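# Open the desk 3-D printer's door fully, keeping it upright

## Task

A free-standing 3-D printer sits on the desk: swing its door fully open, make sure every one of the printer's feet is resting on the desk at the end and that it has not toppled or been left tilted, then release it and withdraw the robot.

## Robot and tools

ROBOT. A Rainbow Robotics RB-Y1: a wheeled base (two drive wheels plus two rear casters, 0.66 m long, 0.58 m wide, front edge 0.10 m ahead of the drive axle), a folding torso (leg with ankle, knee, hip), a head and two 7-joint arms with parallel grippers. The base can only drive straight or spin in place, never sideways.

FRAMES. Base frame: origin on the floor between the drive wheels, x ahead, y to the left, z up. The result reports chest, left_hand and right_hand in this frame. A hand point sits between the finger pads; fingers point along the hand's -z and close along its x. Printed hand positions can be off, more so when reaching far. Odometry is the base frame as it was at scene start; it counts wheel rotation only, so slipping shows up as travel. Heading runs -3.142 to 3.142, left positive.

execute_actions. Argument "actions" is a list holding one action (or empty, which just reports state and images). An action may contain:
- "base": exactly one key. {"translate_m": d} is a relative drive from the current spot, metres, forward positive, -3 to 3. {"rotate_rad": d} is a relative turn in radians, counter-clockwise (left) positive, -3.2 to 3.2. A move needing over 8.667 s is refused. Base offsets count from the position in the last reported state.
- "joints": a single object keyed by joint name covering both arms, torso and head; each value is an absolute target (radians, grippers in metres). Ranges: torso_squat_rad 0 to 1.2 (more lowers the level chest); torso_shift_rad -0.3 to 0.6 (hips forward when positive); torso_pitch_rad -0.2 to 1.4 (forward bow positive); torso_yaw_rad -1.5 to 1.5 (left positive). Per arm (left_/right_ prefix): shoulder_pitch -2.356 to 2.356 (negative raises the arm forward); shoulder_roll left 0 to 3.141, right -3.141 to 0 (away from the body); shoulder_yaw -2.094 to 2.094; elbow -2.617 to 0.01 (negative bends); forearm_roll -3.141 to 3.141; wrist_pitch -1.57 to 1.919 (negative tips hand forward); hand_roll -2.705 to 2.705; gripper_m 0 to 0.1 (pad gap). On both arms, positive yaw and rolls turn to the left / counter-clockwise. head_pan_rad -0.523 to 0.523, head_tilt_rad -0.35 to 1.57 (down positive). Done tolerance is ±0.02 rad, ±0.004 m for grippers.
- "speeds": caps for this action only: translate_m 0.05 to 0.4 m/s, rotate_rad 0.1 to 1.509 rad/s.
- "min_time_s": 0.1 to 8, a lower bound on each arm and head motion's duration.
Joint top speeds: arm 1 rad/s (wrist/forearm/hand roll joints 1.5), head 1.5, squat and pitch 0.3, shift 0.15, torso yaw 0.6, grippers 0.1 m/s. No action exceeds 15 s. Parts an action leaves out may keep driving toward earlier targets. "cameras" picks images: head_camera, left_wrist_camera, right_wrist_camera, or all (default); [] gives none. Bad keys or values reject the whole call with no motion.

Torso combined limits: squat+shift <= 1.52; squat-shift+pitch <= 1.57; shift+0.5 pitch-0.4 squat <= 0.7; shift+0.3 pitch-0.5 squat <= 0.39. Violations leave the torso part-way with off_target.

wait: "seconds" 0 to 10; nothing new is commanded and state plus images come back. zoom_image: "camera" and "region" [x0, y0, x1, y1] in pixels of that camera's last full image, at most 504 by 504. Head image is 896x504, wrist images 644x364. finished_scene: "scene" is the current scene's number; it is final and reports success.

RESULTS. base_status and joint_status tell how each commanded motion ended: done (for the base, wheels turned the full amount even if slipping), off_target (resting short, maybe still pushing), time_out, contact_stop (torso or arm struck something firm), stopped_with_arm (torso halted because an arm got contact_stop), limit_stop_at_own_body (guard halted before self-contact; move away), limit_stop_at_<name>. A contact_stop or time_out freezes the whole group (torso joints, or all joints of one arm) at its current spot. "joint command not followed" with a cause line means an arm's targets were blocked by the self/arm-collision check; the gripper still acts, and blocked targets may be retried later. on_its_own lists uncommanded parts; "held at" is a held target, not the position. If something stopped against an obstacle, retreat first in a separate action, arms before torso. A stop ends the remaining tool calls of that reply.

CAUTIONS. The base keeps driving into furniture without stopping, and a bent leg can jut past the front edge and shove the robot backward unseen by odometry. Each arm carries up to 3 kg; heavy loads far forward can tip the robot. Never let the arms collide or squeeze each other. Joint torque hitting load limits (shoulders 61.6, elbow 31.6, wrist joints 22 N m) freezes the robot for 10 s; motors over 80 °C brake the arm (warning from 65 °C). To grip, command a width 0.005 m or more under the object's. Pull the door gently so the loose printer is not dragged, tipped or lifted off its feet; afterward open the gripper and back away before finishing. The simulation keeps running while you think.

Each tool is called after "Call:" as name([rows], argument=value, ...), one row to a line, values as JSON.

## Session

Call:
execute_actions(actions=[])

Scene clock: 0.00 s.
base_odometry: x=+0.000 y=+0.000 heading=+0.000 (m, m, rad; odometry frame)
base_status: not commanded
joint_positions: torso_squat_rad=+0.350 torso_shift_rad=+0.001 torso_pitch_rad=+0.000 torso_yaw_rad=+0.001 left_shoulder_pitch_rad=+0.001 left_shoulder_roll_rad=+0.003 left_shoulder_yaw_rad=-0.053 left_elbow_rad=-0.298 left_forearm_roll_rad=-0.037 left_wrist_pitch_rad=+0.040 left_hand_roll_rad=+0.043 left_gripper_m=+0.100 right_shoulder_pitch_rad=+0.040 right_shoulder_roll_rad=-0.028 right_shoulder_yaw_rad=+0.035 right_elbow_rad=-0.095 right_forearm_roll_rad=+0.026 right_wrist_pitch_rad=+0.031 right_hand_roll_rad=-0.036 right_gripper_m=+0.100 head_pan_rad=+0.001 head_tilt_rad=+0.401
joint_status: not commanded
chest: x=-0.2272 y=-0.0002 z=+1.2475 quat_wxyz=(+1.000, +0.000, +0.000, +0.000) (m; base frame)
left_hand: x=-0.0928 y=+0.2155 z=+0.5747 quat_wxyz=(+0.991, -0.001, -0.128, -0.023) (m; base frame)
right_hand: x=-0.2170 y=-0.2405 z=+0.5630 quat_wxyz=(+1.000, -0.013, -0.013, +0.007) (m; base frame)
pictures: head_camera, left_wrist_camera, right_wrist_camera
Images, in order (width x height): head_camera 896x504, left_wrist_camera 644x364, right_wrist_camera 644x364.

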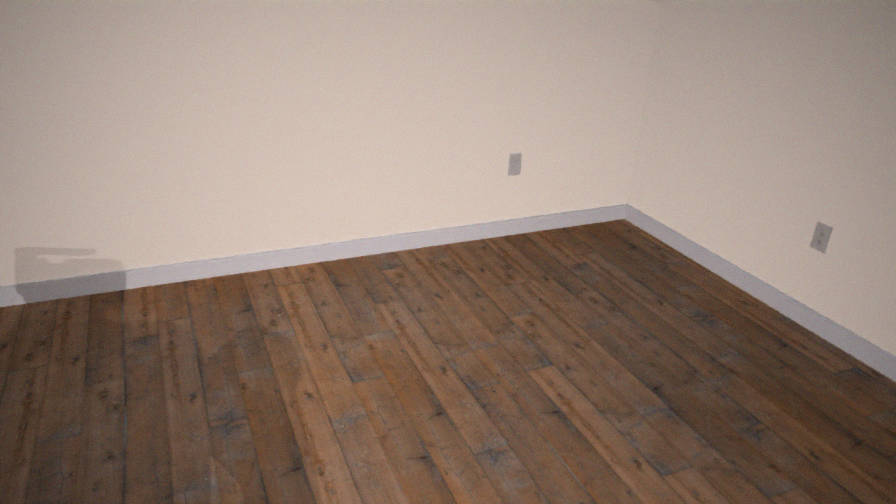

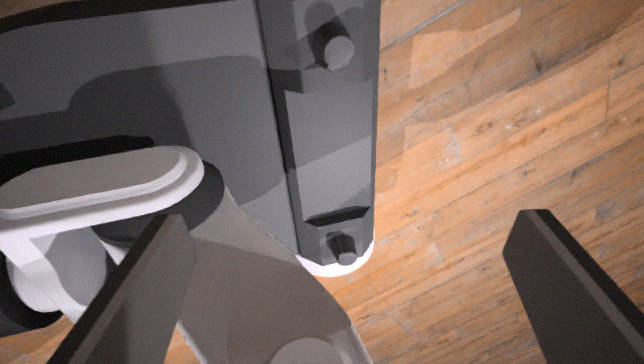

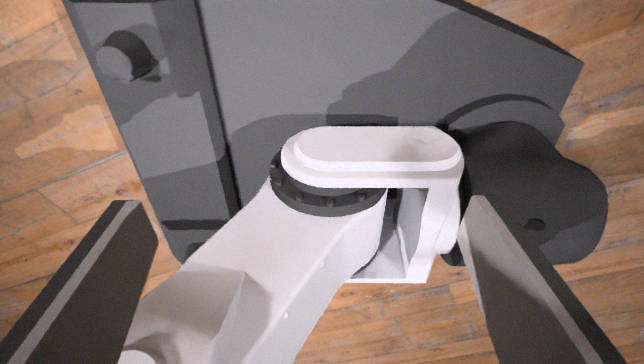

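Call:
execute_actions([
  {"base": {"rotate_rad": -2.74}, "joints": {"head_tilt_rad": 0.3}},
], cameras=["head_camera"])

Scene clock: 9.67 s.
base_odometry: x=+0.000 y=+0.000 heading=-2.740 (m, m, rad; odometry frame)
base_status: done
joint_positions: torso_squat_rad=+0.350 torso_shift_rad=+0.001 torso_pitch_rad=+0.000 torso_yaw_rad=+0.001 left_shoulder_pitch_rad=+0.001 left_shoulder_roll_rad=+0.003 left_shoulder_yaw_rad=-0.053 left_elbow_rad=-0.298 left_forearm_roll_rad=-0.037 left_wrist_pitch_rad=+0.040 left_hand_roll_rad=+0.043 left_gripper_m=+0.100 right_shoulder_pitch_rad=+0.040 right_shoulder_roll_rad=-0.028 right_shoulder_yaw_rad=+0.035 right_elbow_rad=-0.095 right_forearm_roll_rad=+0.026 right_wrist_pitch_rad=+0.031 right_hand_roll_rad=-0.036 right_gripper_m=+0.100 head_pan_rad=+0.001 head_tilt_rad=+0.300
joint_status: all done
chest: x=-0.2273 y=-0.0002 z=+1.2475 quat_wxyz=(+1.000, +0.000, +0.000, +0.000) (m; base frame)
left_hand: x=-0.0928 y=+0.2155 z=+0.5747 quat_wxyz=(+0.991, -0.001, -0.128, -0.023) (m; base frame)
right_hand: x=-0.2170 y=-0.2405 z=+0.5630 quat_wxyz=(+1.000, -0.014, -0.013, +0.007) (m; base frame)
pictures: head_camera
Images, in order (width x height): head_camera 896x504.

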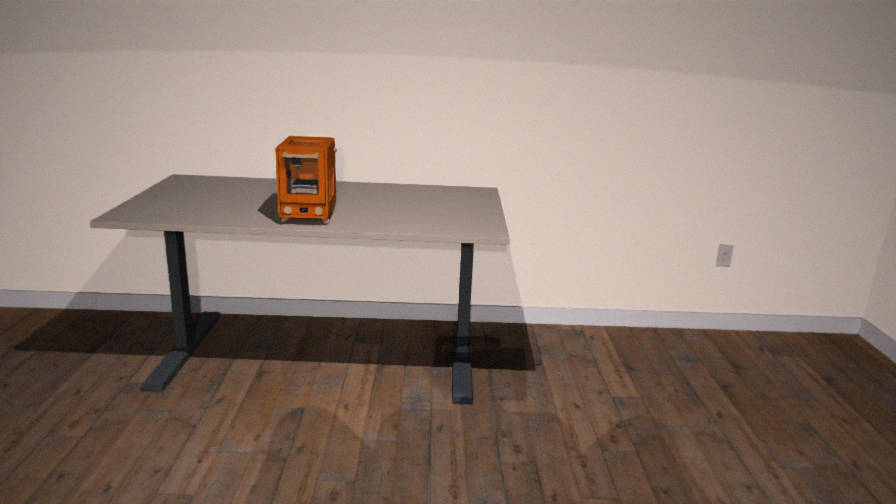

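Call:
zoom_image(camera="head_camera", region=[240, 120, 380, 250])

Region (240, 120, 380, 250) of head_camera's 896x504 image, scaled by 3.600, with more detail than that image has; it fills the top 468 rows of this view, and the rest is white.

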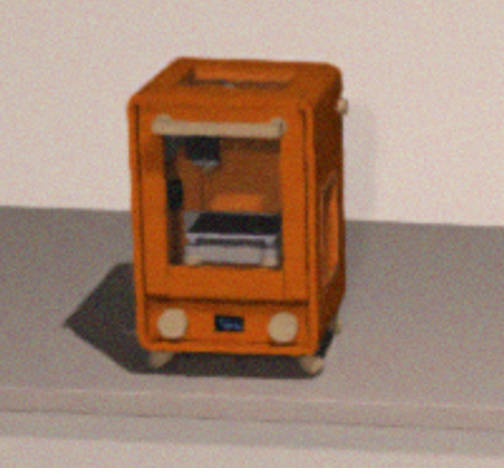

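Call:
execute_actions([
  {"base": {"rotate_rad": 0.165}},
], cameras=[])

Call:
execute_actions([
  {"base": {"translate_m": 1.5}, "joints": {"head_pan_rad": 0.1, "head_tilt_rad": 0.5}},
], cameras=["head_camera"])

Scene clock: 51.47 s.
base_odometry: x=+0.000 y=+0.000 heading=-2.575 (m, m, rad; odometry frame)
base_status: done
joint_positions: torso_squat_rad=+0.350 torso_shift_rad=+0.001 torso_pitch_rad=+0.000 torso_yaw_rad=+0.001 left_shoulder_pitch_rad=+0.001 left_shoulder_roll_rad=+0.003 left_shoulder_yaw_rad=-0.053 left_elbow_rad=-0.298 left_forearm_roll_rad=-0.037 left_wrist_pitch_rad=+0.040 left_hand_roll_rad=+0.043 left_gripper_m=+0.100 right_shoulder_pitch_rad=+0.040 right_shoulder_roll_rad=-0.028 right_shoulder_yaw_rad=+0.035 right_elbow_rad=-0.095 right_forearm_roll_rad=+0.026 right_wrist_pitch_rad=+0.031 right_hand_roll_rad=-0.036 right_gripper_m=+0.100 head_pan_rad=+0.001 head_tilt_rad=+0.300
joint_status: not commanded
chest: x=-0.2273 y=-0.0002 z=+1.2475 quat_wxyz=(+1.000, +0.000, +0.000, +0.000) (m; base frame)
left_hand: x=-0.0928 y=+0.2155 z=+0.5747 quat_wxyz=(+0.991, -0.001, -0.128, -0.023) (m; base frame)
right_hand: x=-0.2170 y=-0.2405 z=+0.5630 quat_wxyz=(+1.000, -0.014, -0.013, +0.007) (m; base frame)
pictures: none
No camera images: the call's "cameras" was empty. Leave "cameras" out to get every camera's image.

Scene clock: 56.57 s.
base_odometry: x=-1.267 y=-0.804 heading=-2.576 (m, m, rad; odometry frame)
base_status: done
joint_positions: torso_squat_rad=+0.350 torso_shift_rad=+0.001 torso_pitch_rad=+0.000 torso_yaw_rad=+0.001 left_shoulder_pitch_rad=+0.001 left_shoulder_roll_rad=+0.003 left_shoulder_yaw_rad=-0.053 left_elbow_rad=-0.298 left_forearm_roll_rad=-0.037 left_wrist_pitch_rad=+0.040 left_hand_roll_rad=+0.043 left_gripper_m=+0.100 right_shoulder_pitch_rad=+0.040 right_shoulder_roll_rad=-0.028 right_shoulder_yaw_rad=+0.035 right_elbow_rad=-0.095 right_forearm_roll_rad=+0.026 right_wrist_pitch_rad=+0.031 right_hand_roll_rad=-0.036 right_gripper_m=+0.100 head_pan_rad=+0.100 head_tilt_rad=+0.500
joint_status: all done
chest: x=-0.2272 y=-0.0002 z=+1.2475 quat_wxyz=(+1.000, +0.000, +0.000, +0.000) (m; base frame)
left_hand: x=-0.0928 y=+0.2155 z=+0.5747 quat_wxyz=(+0.991, -0.001, -0.128, -0.023) (m; base frame)
right_hand: x=-0.2170 y=-0.2405 z=+0.5630 quat_wxyz=(+1.000, -0.013, -0.013, +0.007) (m; base frame)
pictures: head_camera
Images, in order (width x height): head_camera 896x504.

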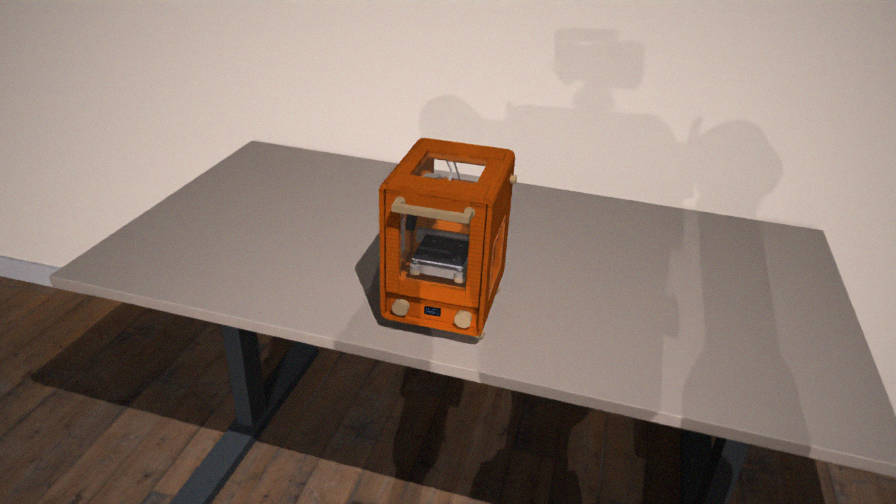

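Call:
zoom_image(camera="head_camera", region=[340, 125, 560, 385])

Region (340, 125, 560, 385) of head_camera's 896x504 image, scaled by 1.938, with more detail than that image has; it fills the left 426 columns of this view, and the rest is white.

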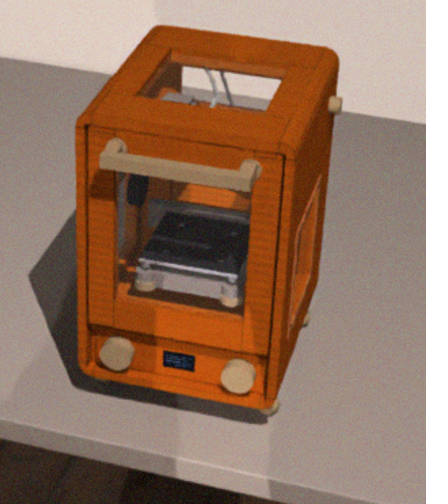

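Call:
execute_actions([
  {"base": {"translate_m": 0.52}, "joints": {"torso_squat_rad": 0.1, "torso_yaw_rad": -0.165, "left_shoulder_pitch_rad": -1.105, "left_shoulder_roll_rad": 0.187, "left_shoulder_yaw_rad": 0.311, "left_elbow_rad": -0.87, "left_forearm_roll_rad": 0.0, "left_wrist_pitch_rad": 1.9, "left_hand_roll_rad": 0.0, "left_gripper_m": 0.036, "head_pan_rad": 0.35, "head_tilt_rad": 0.75}, "speeds": {"translate_m": 0.3}},
], cameras=["head_camera", "left_wrist_camera"])

Scene clock: 114.43 s.
base_odometry: x=-1.706 y=-1.083 heading=-2.577 (m, m, rad; odometry frame)
base_status: done
joint_positions: torso_squat_rad=+0.100 torso_shift_rad=+0.001 torso_pitch_rad=+0.000 torso_yaw_rad=-0.165 left_shoulder_pitch_rad=-1.106 left_shoulder_roll_rad=+0.187 left_shoulder_yaw_rad=+0.311 left_elbow_rad=-0.870 left_forearm_roll_rad=+0.000 left_wrist_pitch_rad=+1.900 left_hand_roll_rad=+0.000 left_gripper_m=+0.036 right_shoulder_pitch_rad=+0.040 right_shoulder_roll_rad=-0.028 right_shoulder_yaw_rad=+0.035 right_elbow_rad=-0.095 right_forearm_roll_rad=+0.026 right_wrist_pitch_rad=+0.031 right_hand_roll_rad=-0.036 right_gripper_m=+0.100 head_pan_rad=+0.350 head_tilt_rad=+0.750
joint_status: all done
chest: x=-0.2272 y=-0.0002 z=+1.2864 quat_wxyz=(+0.997, +0.000, +0.000, -0.082) (m; base frame)
left_hand: x=+0.3207 y=+0.1314 z=+1.0994 quat_wxyz=(+0.996, -0.002, -0.025, -0.082) (m; base frame)
right_hand: x=-0.2568 y=-0.2390 z=+0.6019 quat_wxyz=(+0.997, -0.015, -0.012, -0.076) (m; base frame)
pictures: head_camera, left_wrist_camera
Images, in order (width x height): head_camera 896x504, left_wrist_camera 644x364.

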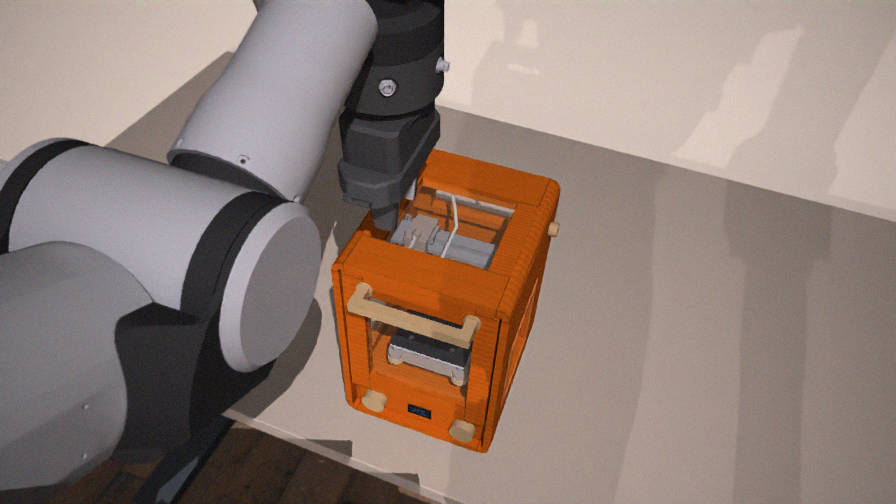

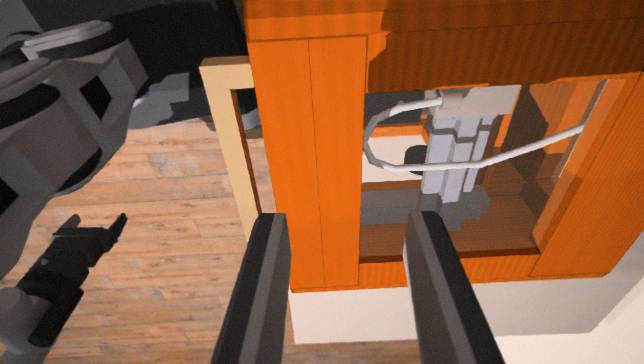

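Call:
execute_actions([
  {"joints": {"torso_squat_rad": 0.35, "torso_shift_rad": -0.135, "torso_yaw_rad": -0.255, "left_hand_roll_rad": 0.09, "left_gripper_m": 0.03, "head_pan_rad": 0.4, "head_tilt_rad": 0.72}},
], cameras=["head_camera", "left_wrist_camera"])

Scene clock: 144.00 s.
base_odometry: x=-1.706 y=-1.083 heading=-2.577 (m, m, rad; odometry frame)
base_status: not commanded
joint_positions: torso_squat_rad=+0.350 torso_shift_rad=-0.135 torso_pitch_rad=+0.000 torso_yaw_rad=-0.255 left_shoulder_pitch_rad=-1.106 left_shoulder_roll_rad=+0.187 left_shoulder_yaw_rad=+0.311 left_elbow_rad=-0.870 left_forearm_roll_rad=+0.000 left_wrist_pitch_rad=+1.900 left_hand_roll_rad=+0.090 left_gripper_m=+0.030 right_shoulder_pitch_rad=+0.040 right_shoulder_roll_rad=-0.028 right_shoulder_yaw_rad=+0.035 right_elbow_rad=-0.095 right_forearm_roll_rad=+0.026 right_wrist_pitch_rad=+0.031 right_hand_roll_rad=-0.036 right_gripper_m=+0.100 head_pan_rad=+0.400 head_tilt_rad=+0.720
joint_status: all done
chest: x=-0.3165 y=-0.0002 z=+1.2415 quat_wxyz=(+0.992, +0.000, +0.000, -0.127) (m; base frame)
left_hand: x=+0.2411 y=+0.0817 z=+1.0546 quat_wxyz=(+0.996, -0.004, -0.025, -0.082) (m; base frame)
right_hand: x=-0.3673 y=-0.2353 z=+0.5570 quat_wxyz=(+0.993, -0.015, -0.011, -0.121) (m; base frame)
pictures: head_camera, left_wrist_camera
Images, in order (width x height): head_camera 896x504, left_wrist_camera 644x364.

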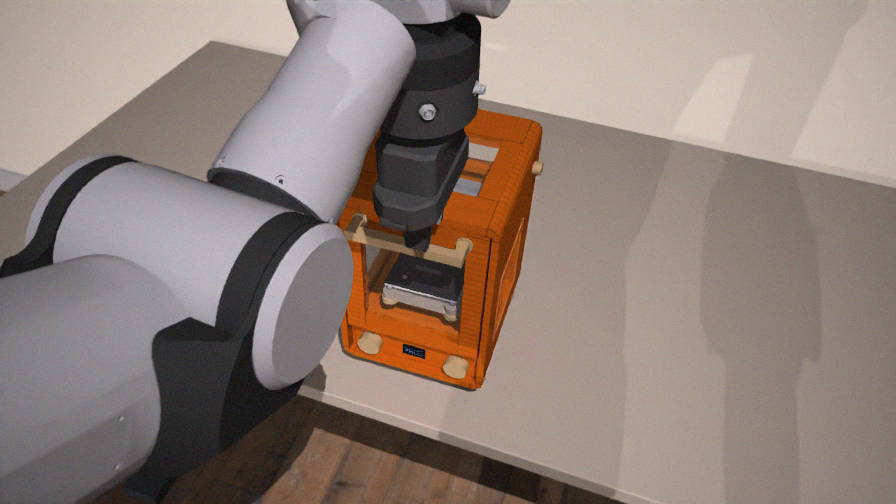

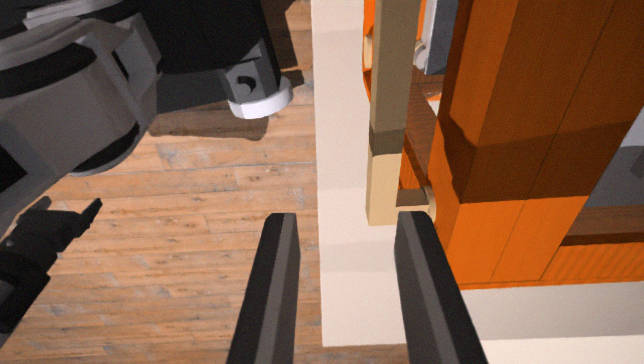

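Call:
execute_actions([
  {"joints": {"torso_squat_rad": 0.461, "torso_shift_rad": -0.103, "torso_yaw_rad": -0.215, "left_hand_roll_rad": 0.05}},
], cameras=["head_camera", "left_wrist_camera"])

Scene clock: 152.73 s.
base_odometry: x=-1.706 y=-1.083 heading=-2.577 (m, m, rad; odometry frame)
base_status: not commanded
joint_positions: torso_squat_rad=+0.461 torso_shift_rad=-0.103 torso_pitch_rad=+0.000 torso_yaw_rad=-0.215 left_shoulder_pitch_rad=-1.105 left_shoulder_roll_rad=+0.187 left_shoulder_yaw_rad=+0.311 left_elbow_rad=-0.870 left_forearm_roll_rad=+0.000 left_wrist_pitch_rad=+1.900 left_hand_roll_rad=+0.050 left_gripper_m=+0.030 right_shoulder_pitch_rad=+0.040 right_shoulder_roll_rad=-0.028 right_shoulder_yaw_rad=+0.035 right_elbow_rad=-0.095 right_forearm_roll_rad=+0.026 right_wrist_pitch_rad=+0.031 right_hand_roll_rad=-0.036 right_gripper_m=+0.100 head_pan_rad=+0.400 head_tilt_rad=+0.720
joint_status: all done
chest: x=-0.2925 y=-0.0002 z=+1.2135 quat_wxyz=(+0.994, +0.000, +0.000, -0.107) (m; base frame)
left_hand: x=+0.2613 y=+0.1039 z=+1.0265 quat_wxyz=(+0.996, -0.003, -0.025, -0.082) (m; base frame)
right_hand: x=-0.3338 y=-0.2372 z=+0.5290 quat_wxyz=(+0.995, -0.015, -0.011, -0.101) (m; base frame)
pictures: head_camera, left_wrist_camera
Images, in order (width x height): head_camera 896x504, left_wrist_camera 644x364.

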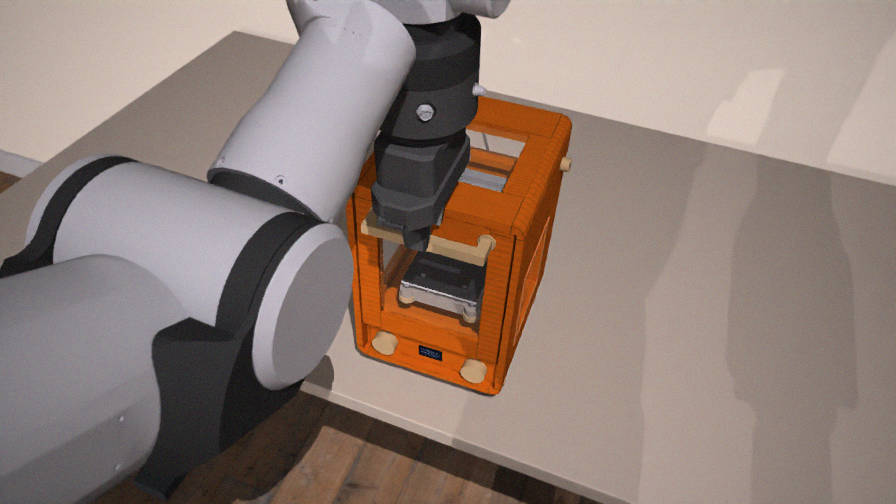

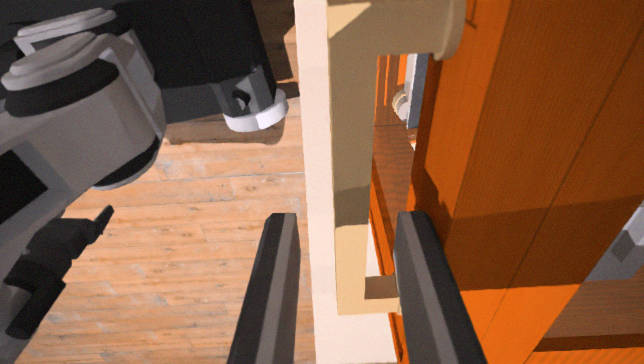

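Call:
execute_actions([
  {"joints": {"torso_squat_rad": 0.534, "torso_shift_rad": -0.115}},
], cameras=["head_camera", "left_wrist_camera"])

Scene clock: 158.23 s.
base_odometry: x=-1.706 y=-1.083 heading=-2.577 (m, m, rad; odometry frame)
base_status: not commanded
joint_positions: torso_squat_rad=+0.534 torso_shift_rad=-0.115 torso_pitch_rad=+0.000 torso_yaw_rad=-0.215 left_shoulder_pitch_rad=-1.105 left_shoulder_roll_rad=+0.187 left_shoulder_yaw_rad=+0.311 left_elbow_rad=-0.870 left_forearm_roll_rad=+0.000 left_wrist_pitch_rad=+1.900 left_hand_roll_rad=+0.050 left_gripper_m=+0.030 right_shoulder_pitch_rad=+0.040 right_shoulder_roll_rad=-0.028 right_shoulder_yaw_rad=+0.035 right_elbow_rad=-0.095 right_forearm_roll_rad=+0.026 right_wrist_pitch_rad=+0.031 right_hand_roll_rad=-0.036 right_gripper_m=+0.100 head_pan_rad=+0.400 head_tilt_rad=+0.720
joint_status: all done
chest: x=-0.2972 y=-0.0002 z=+1.1885 quat_wxyz=(+0.994, +0.000, +0.000, -0.107) (m; base frame)
left_hand: x=+0.2566 y=+0.1039 z=+1.0015 quat_wxyz=(+0.996, -0.003, -0.025, -0.082) (m; base frame)
right_hand: x=-0.3385 y=-0.2371 z=+0.5040 quat_wxyz=(+0.995, -0.015, -0.011, -0.101) (m; base frame)
pictures: head_camera, left_wrist_camera
Images, in order (width x height): head_camera 896x504, left_wrist_camera 644x364.

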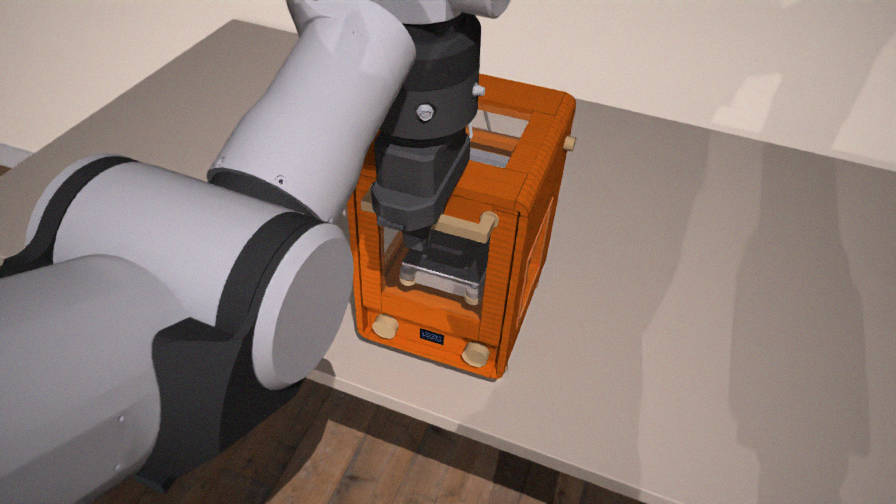

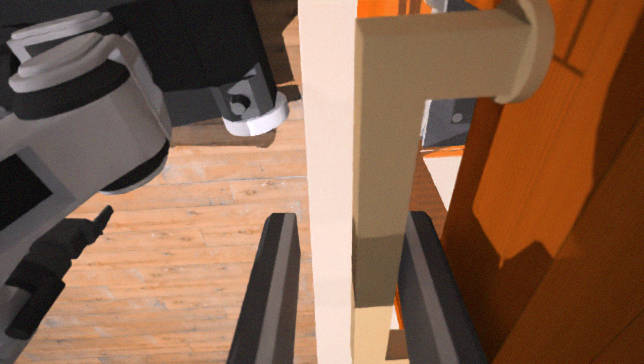

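Call:
execute_actions([
  {"joints": {"torso_shift_rad": -0.16, "torso_squat_rad": 0.545}},
], cameras=["head_camera", "left_wrist_camera"])

Scene clock: 175.17 s.
base_odometry: x=-1.706 y=-1.083 heading=-2.577 (m, m, rad; odometry frame)
base_status: not commanded
joint_positions: torso_squat_rad=+0.545 torso_shift_rad=-0.160 torso_pitch_rad=+0.000 torso_yaw_rad=-0.215 left_shoulder_pitch_rad=-1.106 left_shoulder_roll_rad=+0.187 left_shoulder_yaw_rad=+0.311 left_elbow_rad=-0.871 left_forearm_roll_rad=+0.000 left_wrist_pitch_rad=+1.900 left_hand_roll_rad=+0.050 left_gripper_m=+0.030 right_shoulder_pitch_rad=+0.040 right_shoulder_roll_rad=-0.028 right_shoulder_yaw_rad=+0.035 right_elbow_rad=-0.095 right_forearm_roll_rad=+0.026 right_wrist_pitch_rad=+0.031 right_hand_roll_rad=-0.036 right_gripper_m=+0.100 head_pan_rad=+0.400 head_tilt_rad=+0.720
joint_status: all done
chest: x=-0.3233 y=-0.0002 z=+1.1809 quat_wxyz=(+0.994, +0.000, +0.000, -0.107) (m; base frame)
left_hand: x=+0.2308 y=+0.1040 z=+0.9943 quat_wxyz=(+0.996, -0.003, -0.026, -0.082) (m; base frame)
right_hand: x=-0.3647 y=-0.2371 z=+0.4964 quat_wxyz=(+0.995, -0.015, -0.011, -0.101) (m; base frame)
pictures: head_camera, left_wrist_camera
Images, in order (width x height): head_camera 896x504, left_wrist_camera 644x364.

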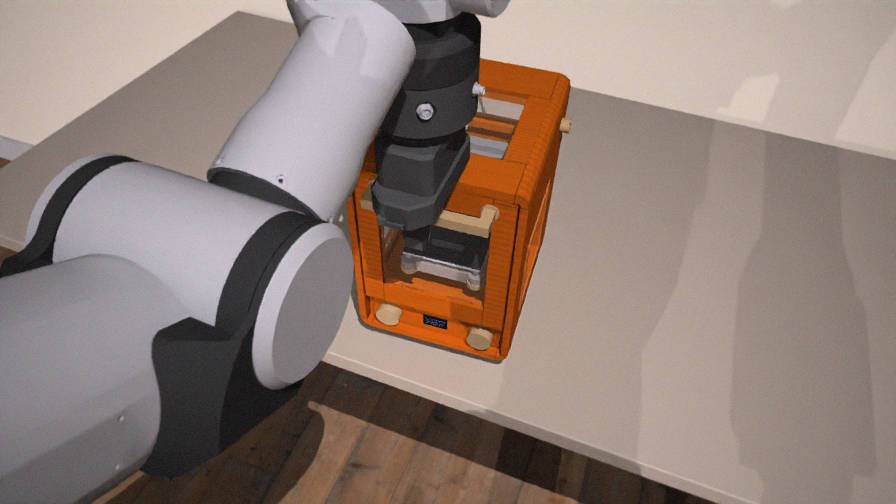

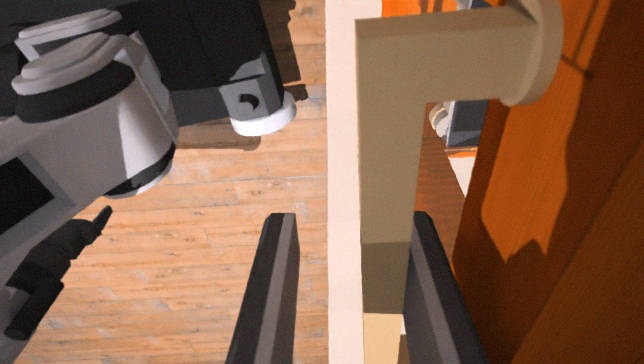

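Call:
execute_actions([
  {"joints": {"torso_shift_rad": -0.12, "torso_squat_rad": 0.534}},
], cameras=["head_camera", "left_wrist_camera"])

Scene clock: 178.10 s.
base_odometry: x=-1.706 y=-1.083 heading=-2.577 (m, m, rad; odometry frame)
base_status: not commanded
joint_positions: torso_squat_rad=+0.534 torso_shift_rad=-0.120 torso_pitch_rad=+0.000 torso_yaw_rad=-0.215 left_shoulder_pitch_rad=-1.106 left_shoulder_roll_rad=+0.187 left_shoulder_yaw_rad=+0.311 left_elbow_rad=-0.870 left_forearm_roll_rad=+0.000 left_wrist_pitch_rad=+1.900 left_hand_roll_rad=+0.050 left_gripper_m=+0.030 right_shoulder_pitch_rad=+0.040 right_shoulder_roll_rad=-0.028 right_shoulder_yaw_rad=+0.035 right_elbow_rad=-0.095 right_forearm_roll_rad=+0.026 right_wrist_pitch_rad=+0.031 right_hand_roll_rad=-0.036 right_gripper_m=+0.100 head_pan_rad=+0.400 head_tilt_rad=+0.720
joint_status: all done
chest: x=-0.3000 y=-0.0002 z=+1.1881 quat_wxyz=(+0.994, +0.000, +0.000, -0.107) (m; base frame)
left_hand: x=+0.2539 y=+0.1041 z=+1.0012 quat_wxyz=(+0.996, -0.003, -0.025, -0.082) (m; base frame)
right_hand: x=-0.3416 y=-0.2371 z=+0.5037 quat_wxyz=(+0.995, -0.015, -0.011, -0.101) (m; base frame)
pictures: head_camera, left_wrist_camera
Images, in order (width x height): head_camera 896x504, left_wrist_camera 644x364.

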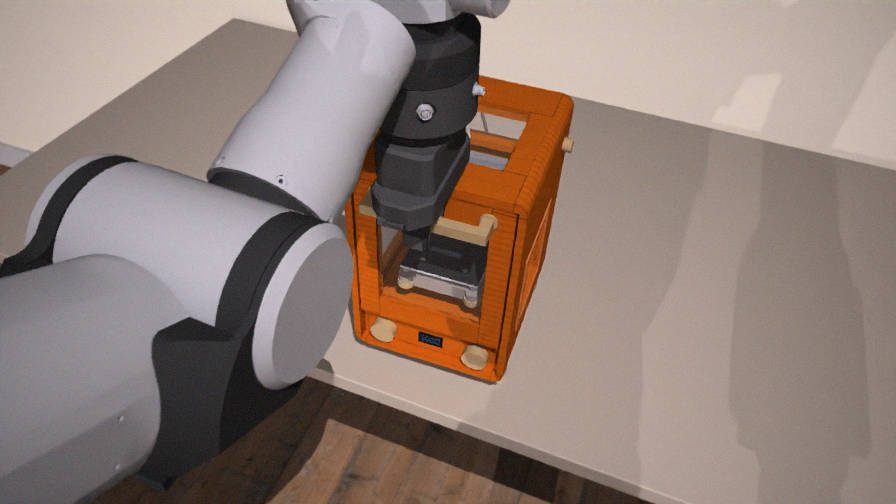

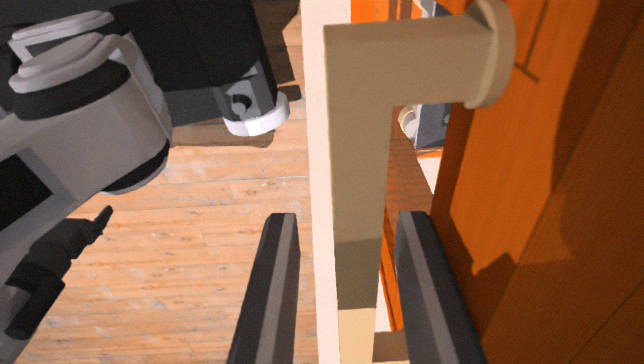

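Call:
execute_actions([
  {"joints": {"torso_squat_rad": 0.25, "torso_shift_rad": -0.115, "right_shoulder_pitch_rad": -0.2, "right_shoulder_roll_rad": -0.05, "right_shoulder_yaw_rad": 0.0, "right_elbow_rad": -1.9, "right_forearm_roll_rad": -0.3, "right_wrist_pitch_rad": 1.5, "right_hand_roll_rad": 0.0, "right_gripper_m": 0.0}},
], cameras=[])

Call:
execute_actions([
  {"joints": {"torso_squat_rad": 0.0, "torso_shift_rad": -0.03, "torso_yaw_rad": -0.115, "left_shoulder_pitch_rad": -0.816, "left_shoulder_roll_rad": 0.026, "left_shoulder_yaw_rad": 0.173, "left_elbow_rad": -1.2316, "left_wrist_pitch_rad": 1.9, "left_hand_roll_rad": 0.06, "right_shoulder_pitch_rad": -0.8, "right_shoulder_roll_rad": -0.03, "right_shoulder_yaw_rad": 0.1, "right_elbow_rad": -1.7, "right_forearm_roll_rad": -0.45, "right_wrist_pitch_rad": 1.3, "head_pan_rad": 0.25, "head_tilt_rad": 0.8}, "min_time_s": 1.2},
], cameras=["head_camera", "left_wrist_camera"])

Scene clock: 300.53 s.
base_odometry: x=-1.706 y=-1.083 heading=-2.577 (m, m, rad; odometry frame)
base_status: not commanded
joint_positions: torso_squat_rad=+0.250 torso_shift_rad=-0.115 torso_pitch_rad=+0.000 torso_yaw_rad=-0.215 left_shoulder_pitch_rad=-1.106 left_shoulder_roll_rad=+0.187 left_shoulder_yaw_rad=+0.311 left_elbow_rad=-0.870 left_forearm_roll_rad=+0.000 left_wrist_pitch_rad=+1.900 left_hand_roll_rad=+0.050 left_gripper_m=+0.030 right_shoulder_pitch_rad=-0.200 right_shoulder_roll_rad=-0.050 right_shoulder_yaw_rad=+0.000 right_elbow_rad=-1.900 right_forearm_roll_rad=-0.300 right_wrist_pitch_rad=+1.500 right_hand_roll_rad=+0.000 right_gripper_m=+0.000 head_pan_rad=+0.400 head_tilt_rad=+0.720
joint_status: all done
chest: x=-0.3058 y=-0.0002 z=+1.2637 quat_wxyz=(+0.994, +0.000, +0.000, -0.107) (m; base frame)
left_hand: x=+0.2481 y=+0.1040 z=+1.0767 quat_wxyz=(+0.996, -0.003, -0.025, -0.082) (m; base frame)
right_hand: x=+0.0921 y=-0.2361 z=+0.9918 quat_wxyz=(+0.950, +0.097, -0.294, -0.033) (m; base frame)
pictures: none
No camera images: the call's "cameras" was empty. Leave "cameras" out to get every camera's image.

Scene clock: 302.17 s.
base_odometry: x=-1.706 y=-1.083 heading=-2.577 (m, m, rad; odometry frame)
base_status: not commanded
joint_positions: torso_squat_rad=+0.000 torso_shift_rad=-0.030 torso_pitch_rad=+0.000 torso_yaw_rad=-0.115 left_shoulder_pitch_rad=-0.817 left_shoulder_roll_rad=+0.026 left_shoulder_yaw_rad=+0.173 left_elbow_rad=-1.232 left_forearm_roll_rad=+0.000 left_wrist_pitch_rad=+1.900 left_hand_roll_rad=+0.060 left_gripper_m=+0.030 right_shoulder_pitch_rad=-0.800 right_shoulder_roll_rad=-0.030 right_shoulder_yaw_rad=+0.100 right_elbow_rad=-1.700 right_forearm_roll_rad=-0.450 right_wrist_pitch_rad=+1.300 right_hand_roll_rad=+0.000 right_gripper_m=+0.000 head_pan_rad=+0.250 head_tilt_rad=+0.800
joint_status: all done
chest: x=-0.2489 y=-0.0002 z=+1.2896 quat_wxyz=(+0.998, +0.000, +0.000, -0.057) (m; base frame)
left_hand: x=+0.2471 y=+0.1107 z=+1.0418 quat_wxyz=(+0.995, -0.007, -0.050, -0.082) (m; base frame)
right_hand: x=+0.2910 y=-0.0320 z=+1.2609 quat_wxyz=(+0.824, +0.183, -0.501, +0.192) (m; base frame)
pictures: head_camera, left_wrist_camera
Images, in order (width x height): head_camera 896x504, left_wrist_camera 644x364.

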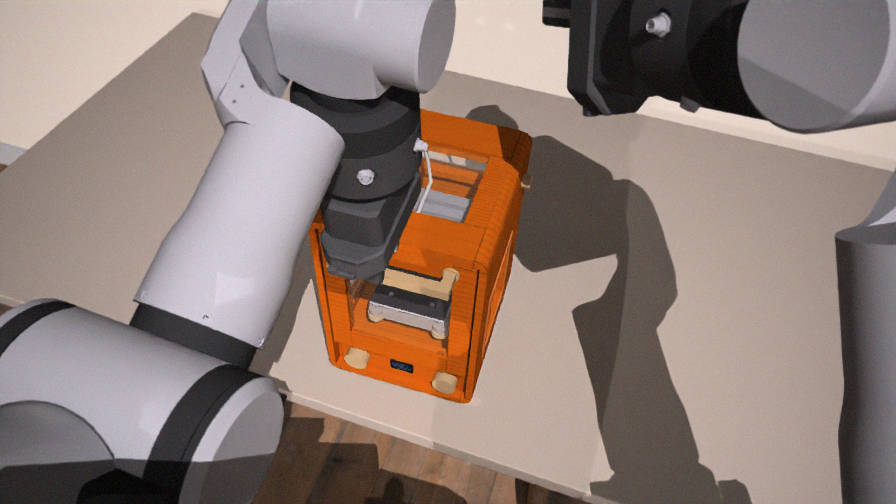

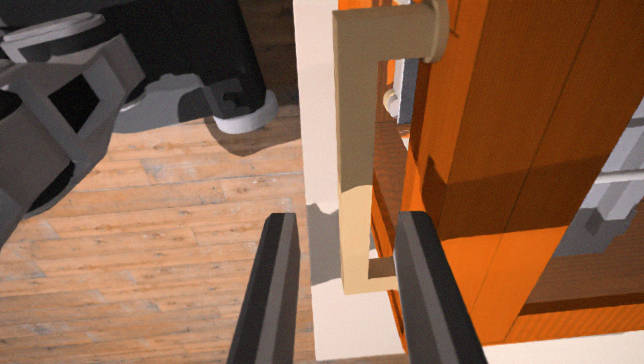

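Call:
execute_actions(actions=[])

Scene clock: 318.10 s.
base_odometry: x=-1.706 y=-1.083 heading=-2.577 (m, m, rad; odometry frame)
base_status: not commanded
joint_positions: torso_squat_rad=+0.000 torso_shift_rad=-0.030 torso_pitch_rad=+0.000 torso_yaw_rad=-0.115 left_shoulder_pitch_rad=-0.817 left_shoulder_roll_rad=+0.026 left_shoulder_yaw_rad=+0.173 left_elbow_rad=-1.232 left_forearm_roll_rad=+0.000 left_wrist_pitch_rad=+1.900 left_hand_roll_rad=+0.060 left_gripper_m=+0.030 right_shoulder_pitch_rad=-0.800 right_shoulder_roll_rad=-0.030 right_shoulder_yaw_rad=+0.100 right_elbow_rad=-1.700 right_forearm_roll_rad=-0.450 right_wrist_pitch_rad=+1.300 right_hand_roll_rad=+0.000 right_gripper_m=+0.000 head_pan_rad=+0.250 head_tilt_rad=+0.800
joint_status: all done
chest: x=-0.2489 y=-0.0002 z=+1.2896 quat_wxyz=(+0.998, +0.000, +0.000, -0.057) (m; base frame)
left_hand: x=+0.2471 y=+0.1107 z=+1.0418 quat_wxyz=(+0.995, -0.007, -0.050, -0.082) (m; base frame)
right_hand: x=+0.2910 y=-0.0320 z=+1.2609 quat_wxyz=(+0.824, +0.183, -0.501, +0.192) (m; base frame)
pictures: head_camera, left_wrist_camera, right_wrist_camera
Images, in order (width x height): head_camera 896x504, left_wrist_camera 644x364, right_wrist_camera 644x364.

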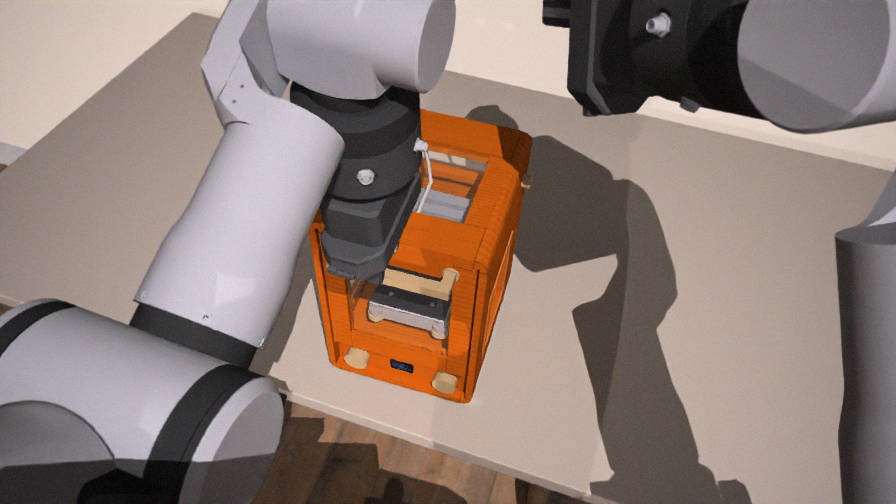

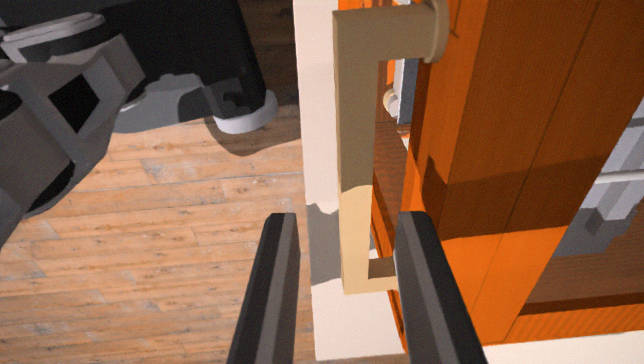

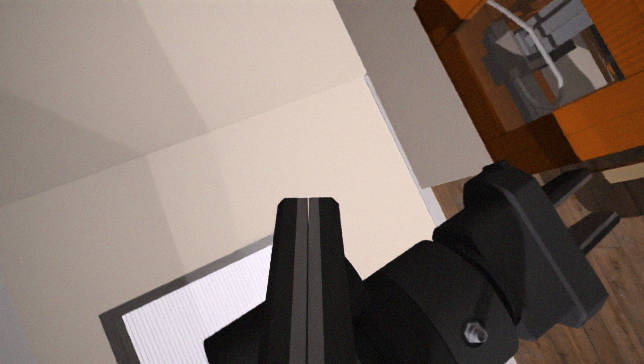

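Call:
zoom_image(camera="left_wrist_camera", region=[280, 0, 540, 364])

Region (280, 0, 540, 364) of left_wrist_camera's 644x364 image, scaled by 1.385, with more detail than that image has; it fills the left 360 columns of this view, and the rest is white.

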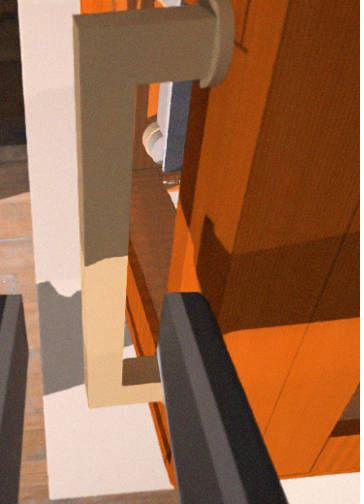

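Call:
execute_actions([
  {"joints": {"torso_yaw_rad": -0.055, "torso_shift_rad": -0.019, "left_hand_roll_rad": 0.0, "right_shoulder_pitch_rad": -1.042, "right_shoulder_roll_rad": -0.005, "right_shoulder_yaw_rad": 0.31, "right_elbow_rad": -0.861, "right_forearm_roll_rad": -0.397, "right_wrist_pitch_rad": 0.969, "right_hand_roll_rad": 0.0, "head_pan_rad": 0.19}, "min_time_s": 1.2},
])

Scene clock: 439.60 s.
base_odometry: x=-1.706 y=-1.083 heading=-2.577 (m, m, rad; odometry frame)
base_status: not commanded
joint_positions: torso_squat_rad=+0.000 torso_shift_rad=-0.019 torso_pitch_rad=+0.000 torso_yaw_rad=-0.055 left_shoulder_pitch_rad=-0.817 left_shoulder_roll_rad=+0.026 left_shoulder_yaw_rad=+0.173 left_elbow_rad=-1.232 left_forearm_roll_rad=+0.000 left_wrist_pitch_rad=+1.900 left_hand_roll_rad=+0.000 left_gripper_m=+0.030 right_shoulder_pitch_rad=-1.042 right_shoulder_roll_rad=-0.005 right_shoulder_yaw_rad=+0.310 right_elbow_rad=-0.861 right_forearm_roll_rad=-0.397 right_wrist_pitch_rad=+0.969 right_hand_roll_rad=+0.000 right_gripper_m=+0.000 head_pan_rad=+0.190 head_tilt_rad=+0.800
joint_status: all done
chest: x=-0.2413 y=-0.0002 z=+1.2898 quat_wxyz=(+1.000, +0.000, +0.000, -0.027) (m; base frame)
left_hand: x=+0.2472 y=+0.1401 z=+1.0420 quat_wxyz=(+0.995, -0.004, -0.050, -0.082) (m; base frame)
right_hand: x=+0.3596 y=+0.0198 z=+1.0931 quat_wxyz=(+0.893, +0.087, -0.373, +0.238) (m; base frame)
pictures: head_camera, left_wrist_camera, right_wrist_camera
Images, in order (width x height): head_camera 896x504, left_wrist_camera 644x364, right_wrist_camera 644x364.

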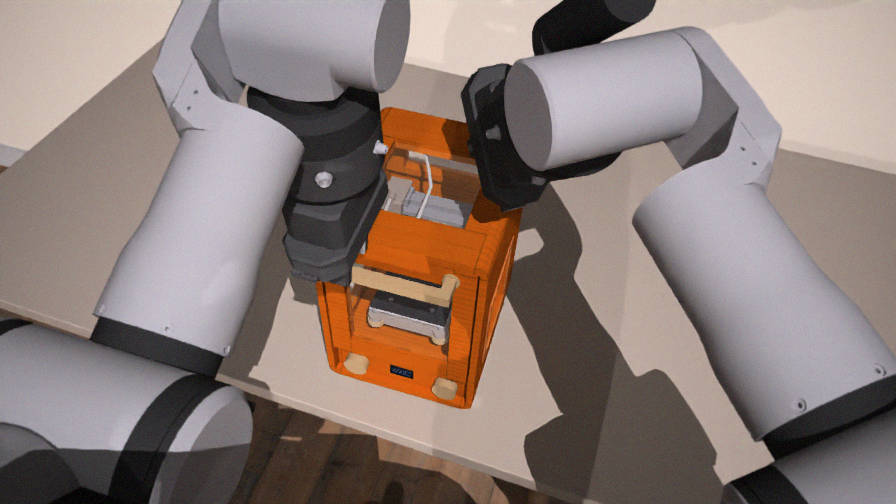

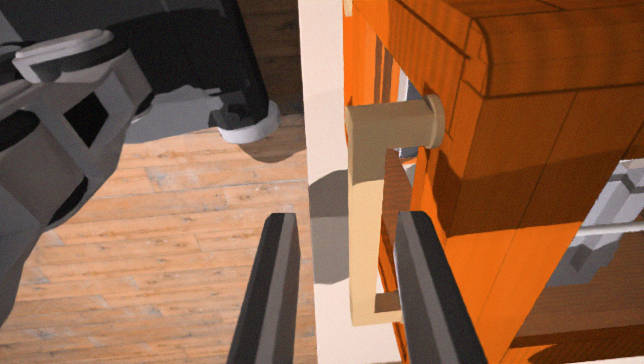

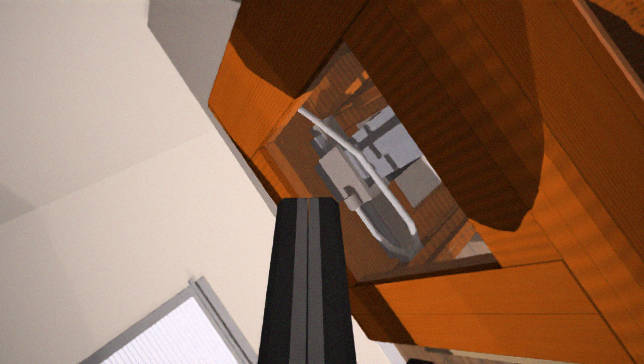

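Call:
execute_actions([
  {"joints": {"torso_squat_rad": 0.35, "torso_shift_rad": -0.0155, "right_shoulder_roll_rad": -0.055}},
])

Scene clock: 468.23 s.
base_odometry: x=-1.706 y=-1.083 heading=-2.577 (m, m, rad; odometry frame)
base_status: not commanded
joint_positions: torso_squat_rad=+0.350 torso_shift_rad=-0.016 torso_pitch_rad=+0.000 torso_yaw_rad=-0.055 left_shoulder_pitch_rad=-0.816 left_shoulder_roll_rad=+0.026 left_shoulder_yaw_rad=+0.173 left_elbow_rad=-1.232 left_forearm_roll_rad=+0.000 left_wrist_pitch_rad=+1.900 left_hand_roll_rad=+0.000 left_gripper_m=+0.030 right_shoulder_pitch_rad=-1.042 right_shoulder_roll_rad=-0.055 right_shoulder_yaw_rad=+0.310 right_elbow_rad=-0.861 right_forearm_roll_rad=-0.397 right_wrist_pitch_rad=+0.969 right_hand_roll_rad=+0.000 right_gripper_m=+0.000 head_pan_rad=+0.190 head_tilt_rad=+0.800
joint_status: all done
chest: x=-0.2382 y=-0.0002 z=+1.2474 quat_wxyz=(+1.000, +0.000, +0.000, -0.028) (m; base frame)
left_hand: x=+0.2502 y=+0.1401 z=+0.9996 quat_wxyz=(+0.995, -0.004, -0.050, -0.082) (m; base frame)
right_hand: x=+0.3755 y=-0.0126 z=+1.0533 quat_wxyz=(+0.896, +0.066, -0.377, +0.226) (m; base frame)
pictures: head_camera, left_wrist_camera, right_wrist_camera
Images, in order (width x height): head_camera 896x504, left_wrist_camera 644x364, right_wrist_camera 644x364.

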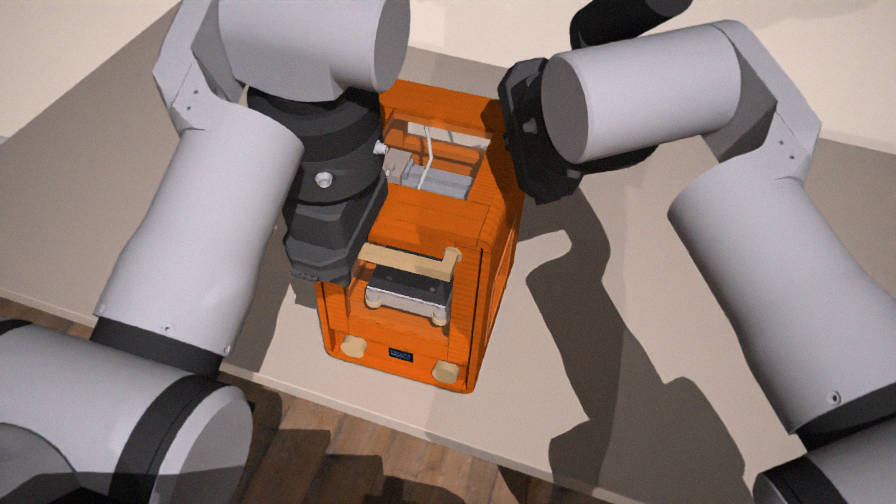

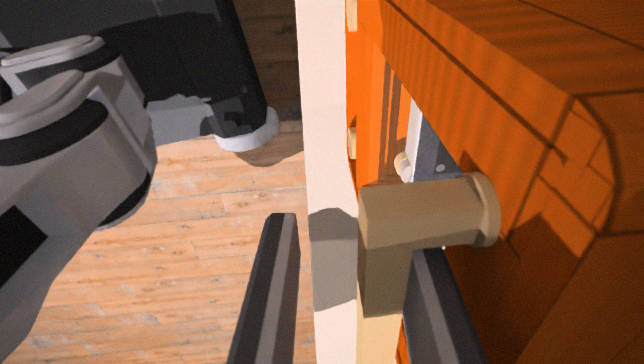

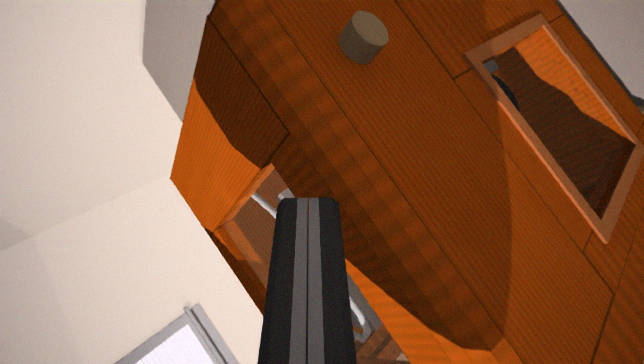

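Call:
zoom_image(camera="right_wrist_camera", region=[160, 0, 560, 364])

Call:
zoom_image(camera="head_camera", region=[360, 40, 640, 290])

Region (160, 0, 560, 364) of right_wrist_camera's 644x364 image, scaled by 1.260, with more detail than that image has; it fills the top 459 rows of this view, and the rest is white.

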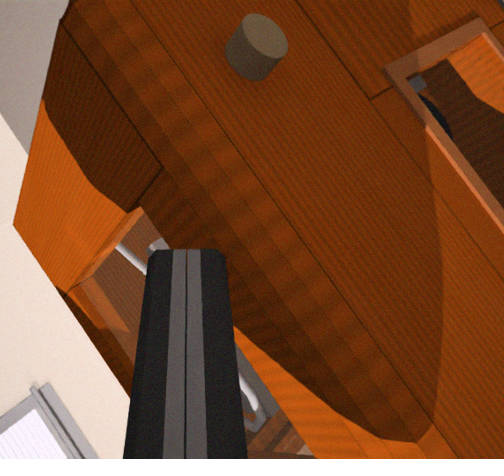

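Region (360, 40, 640, 290) of head_camera's 896x504 image, scaled by 1.800, with more detail than that image has; it fills the top 450 rows of this view, and the rest is white.

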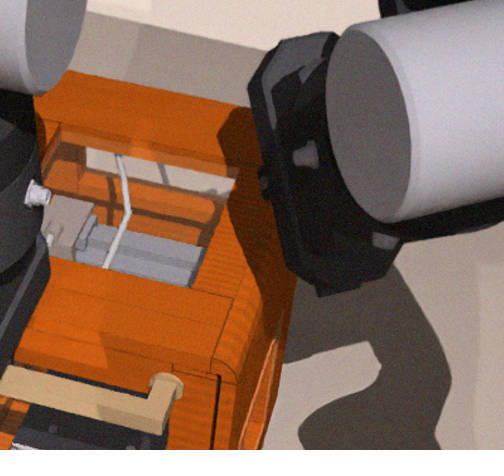

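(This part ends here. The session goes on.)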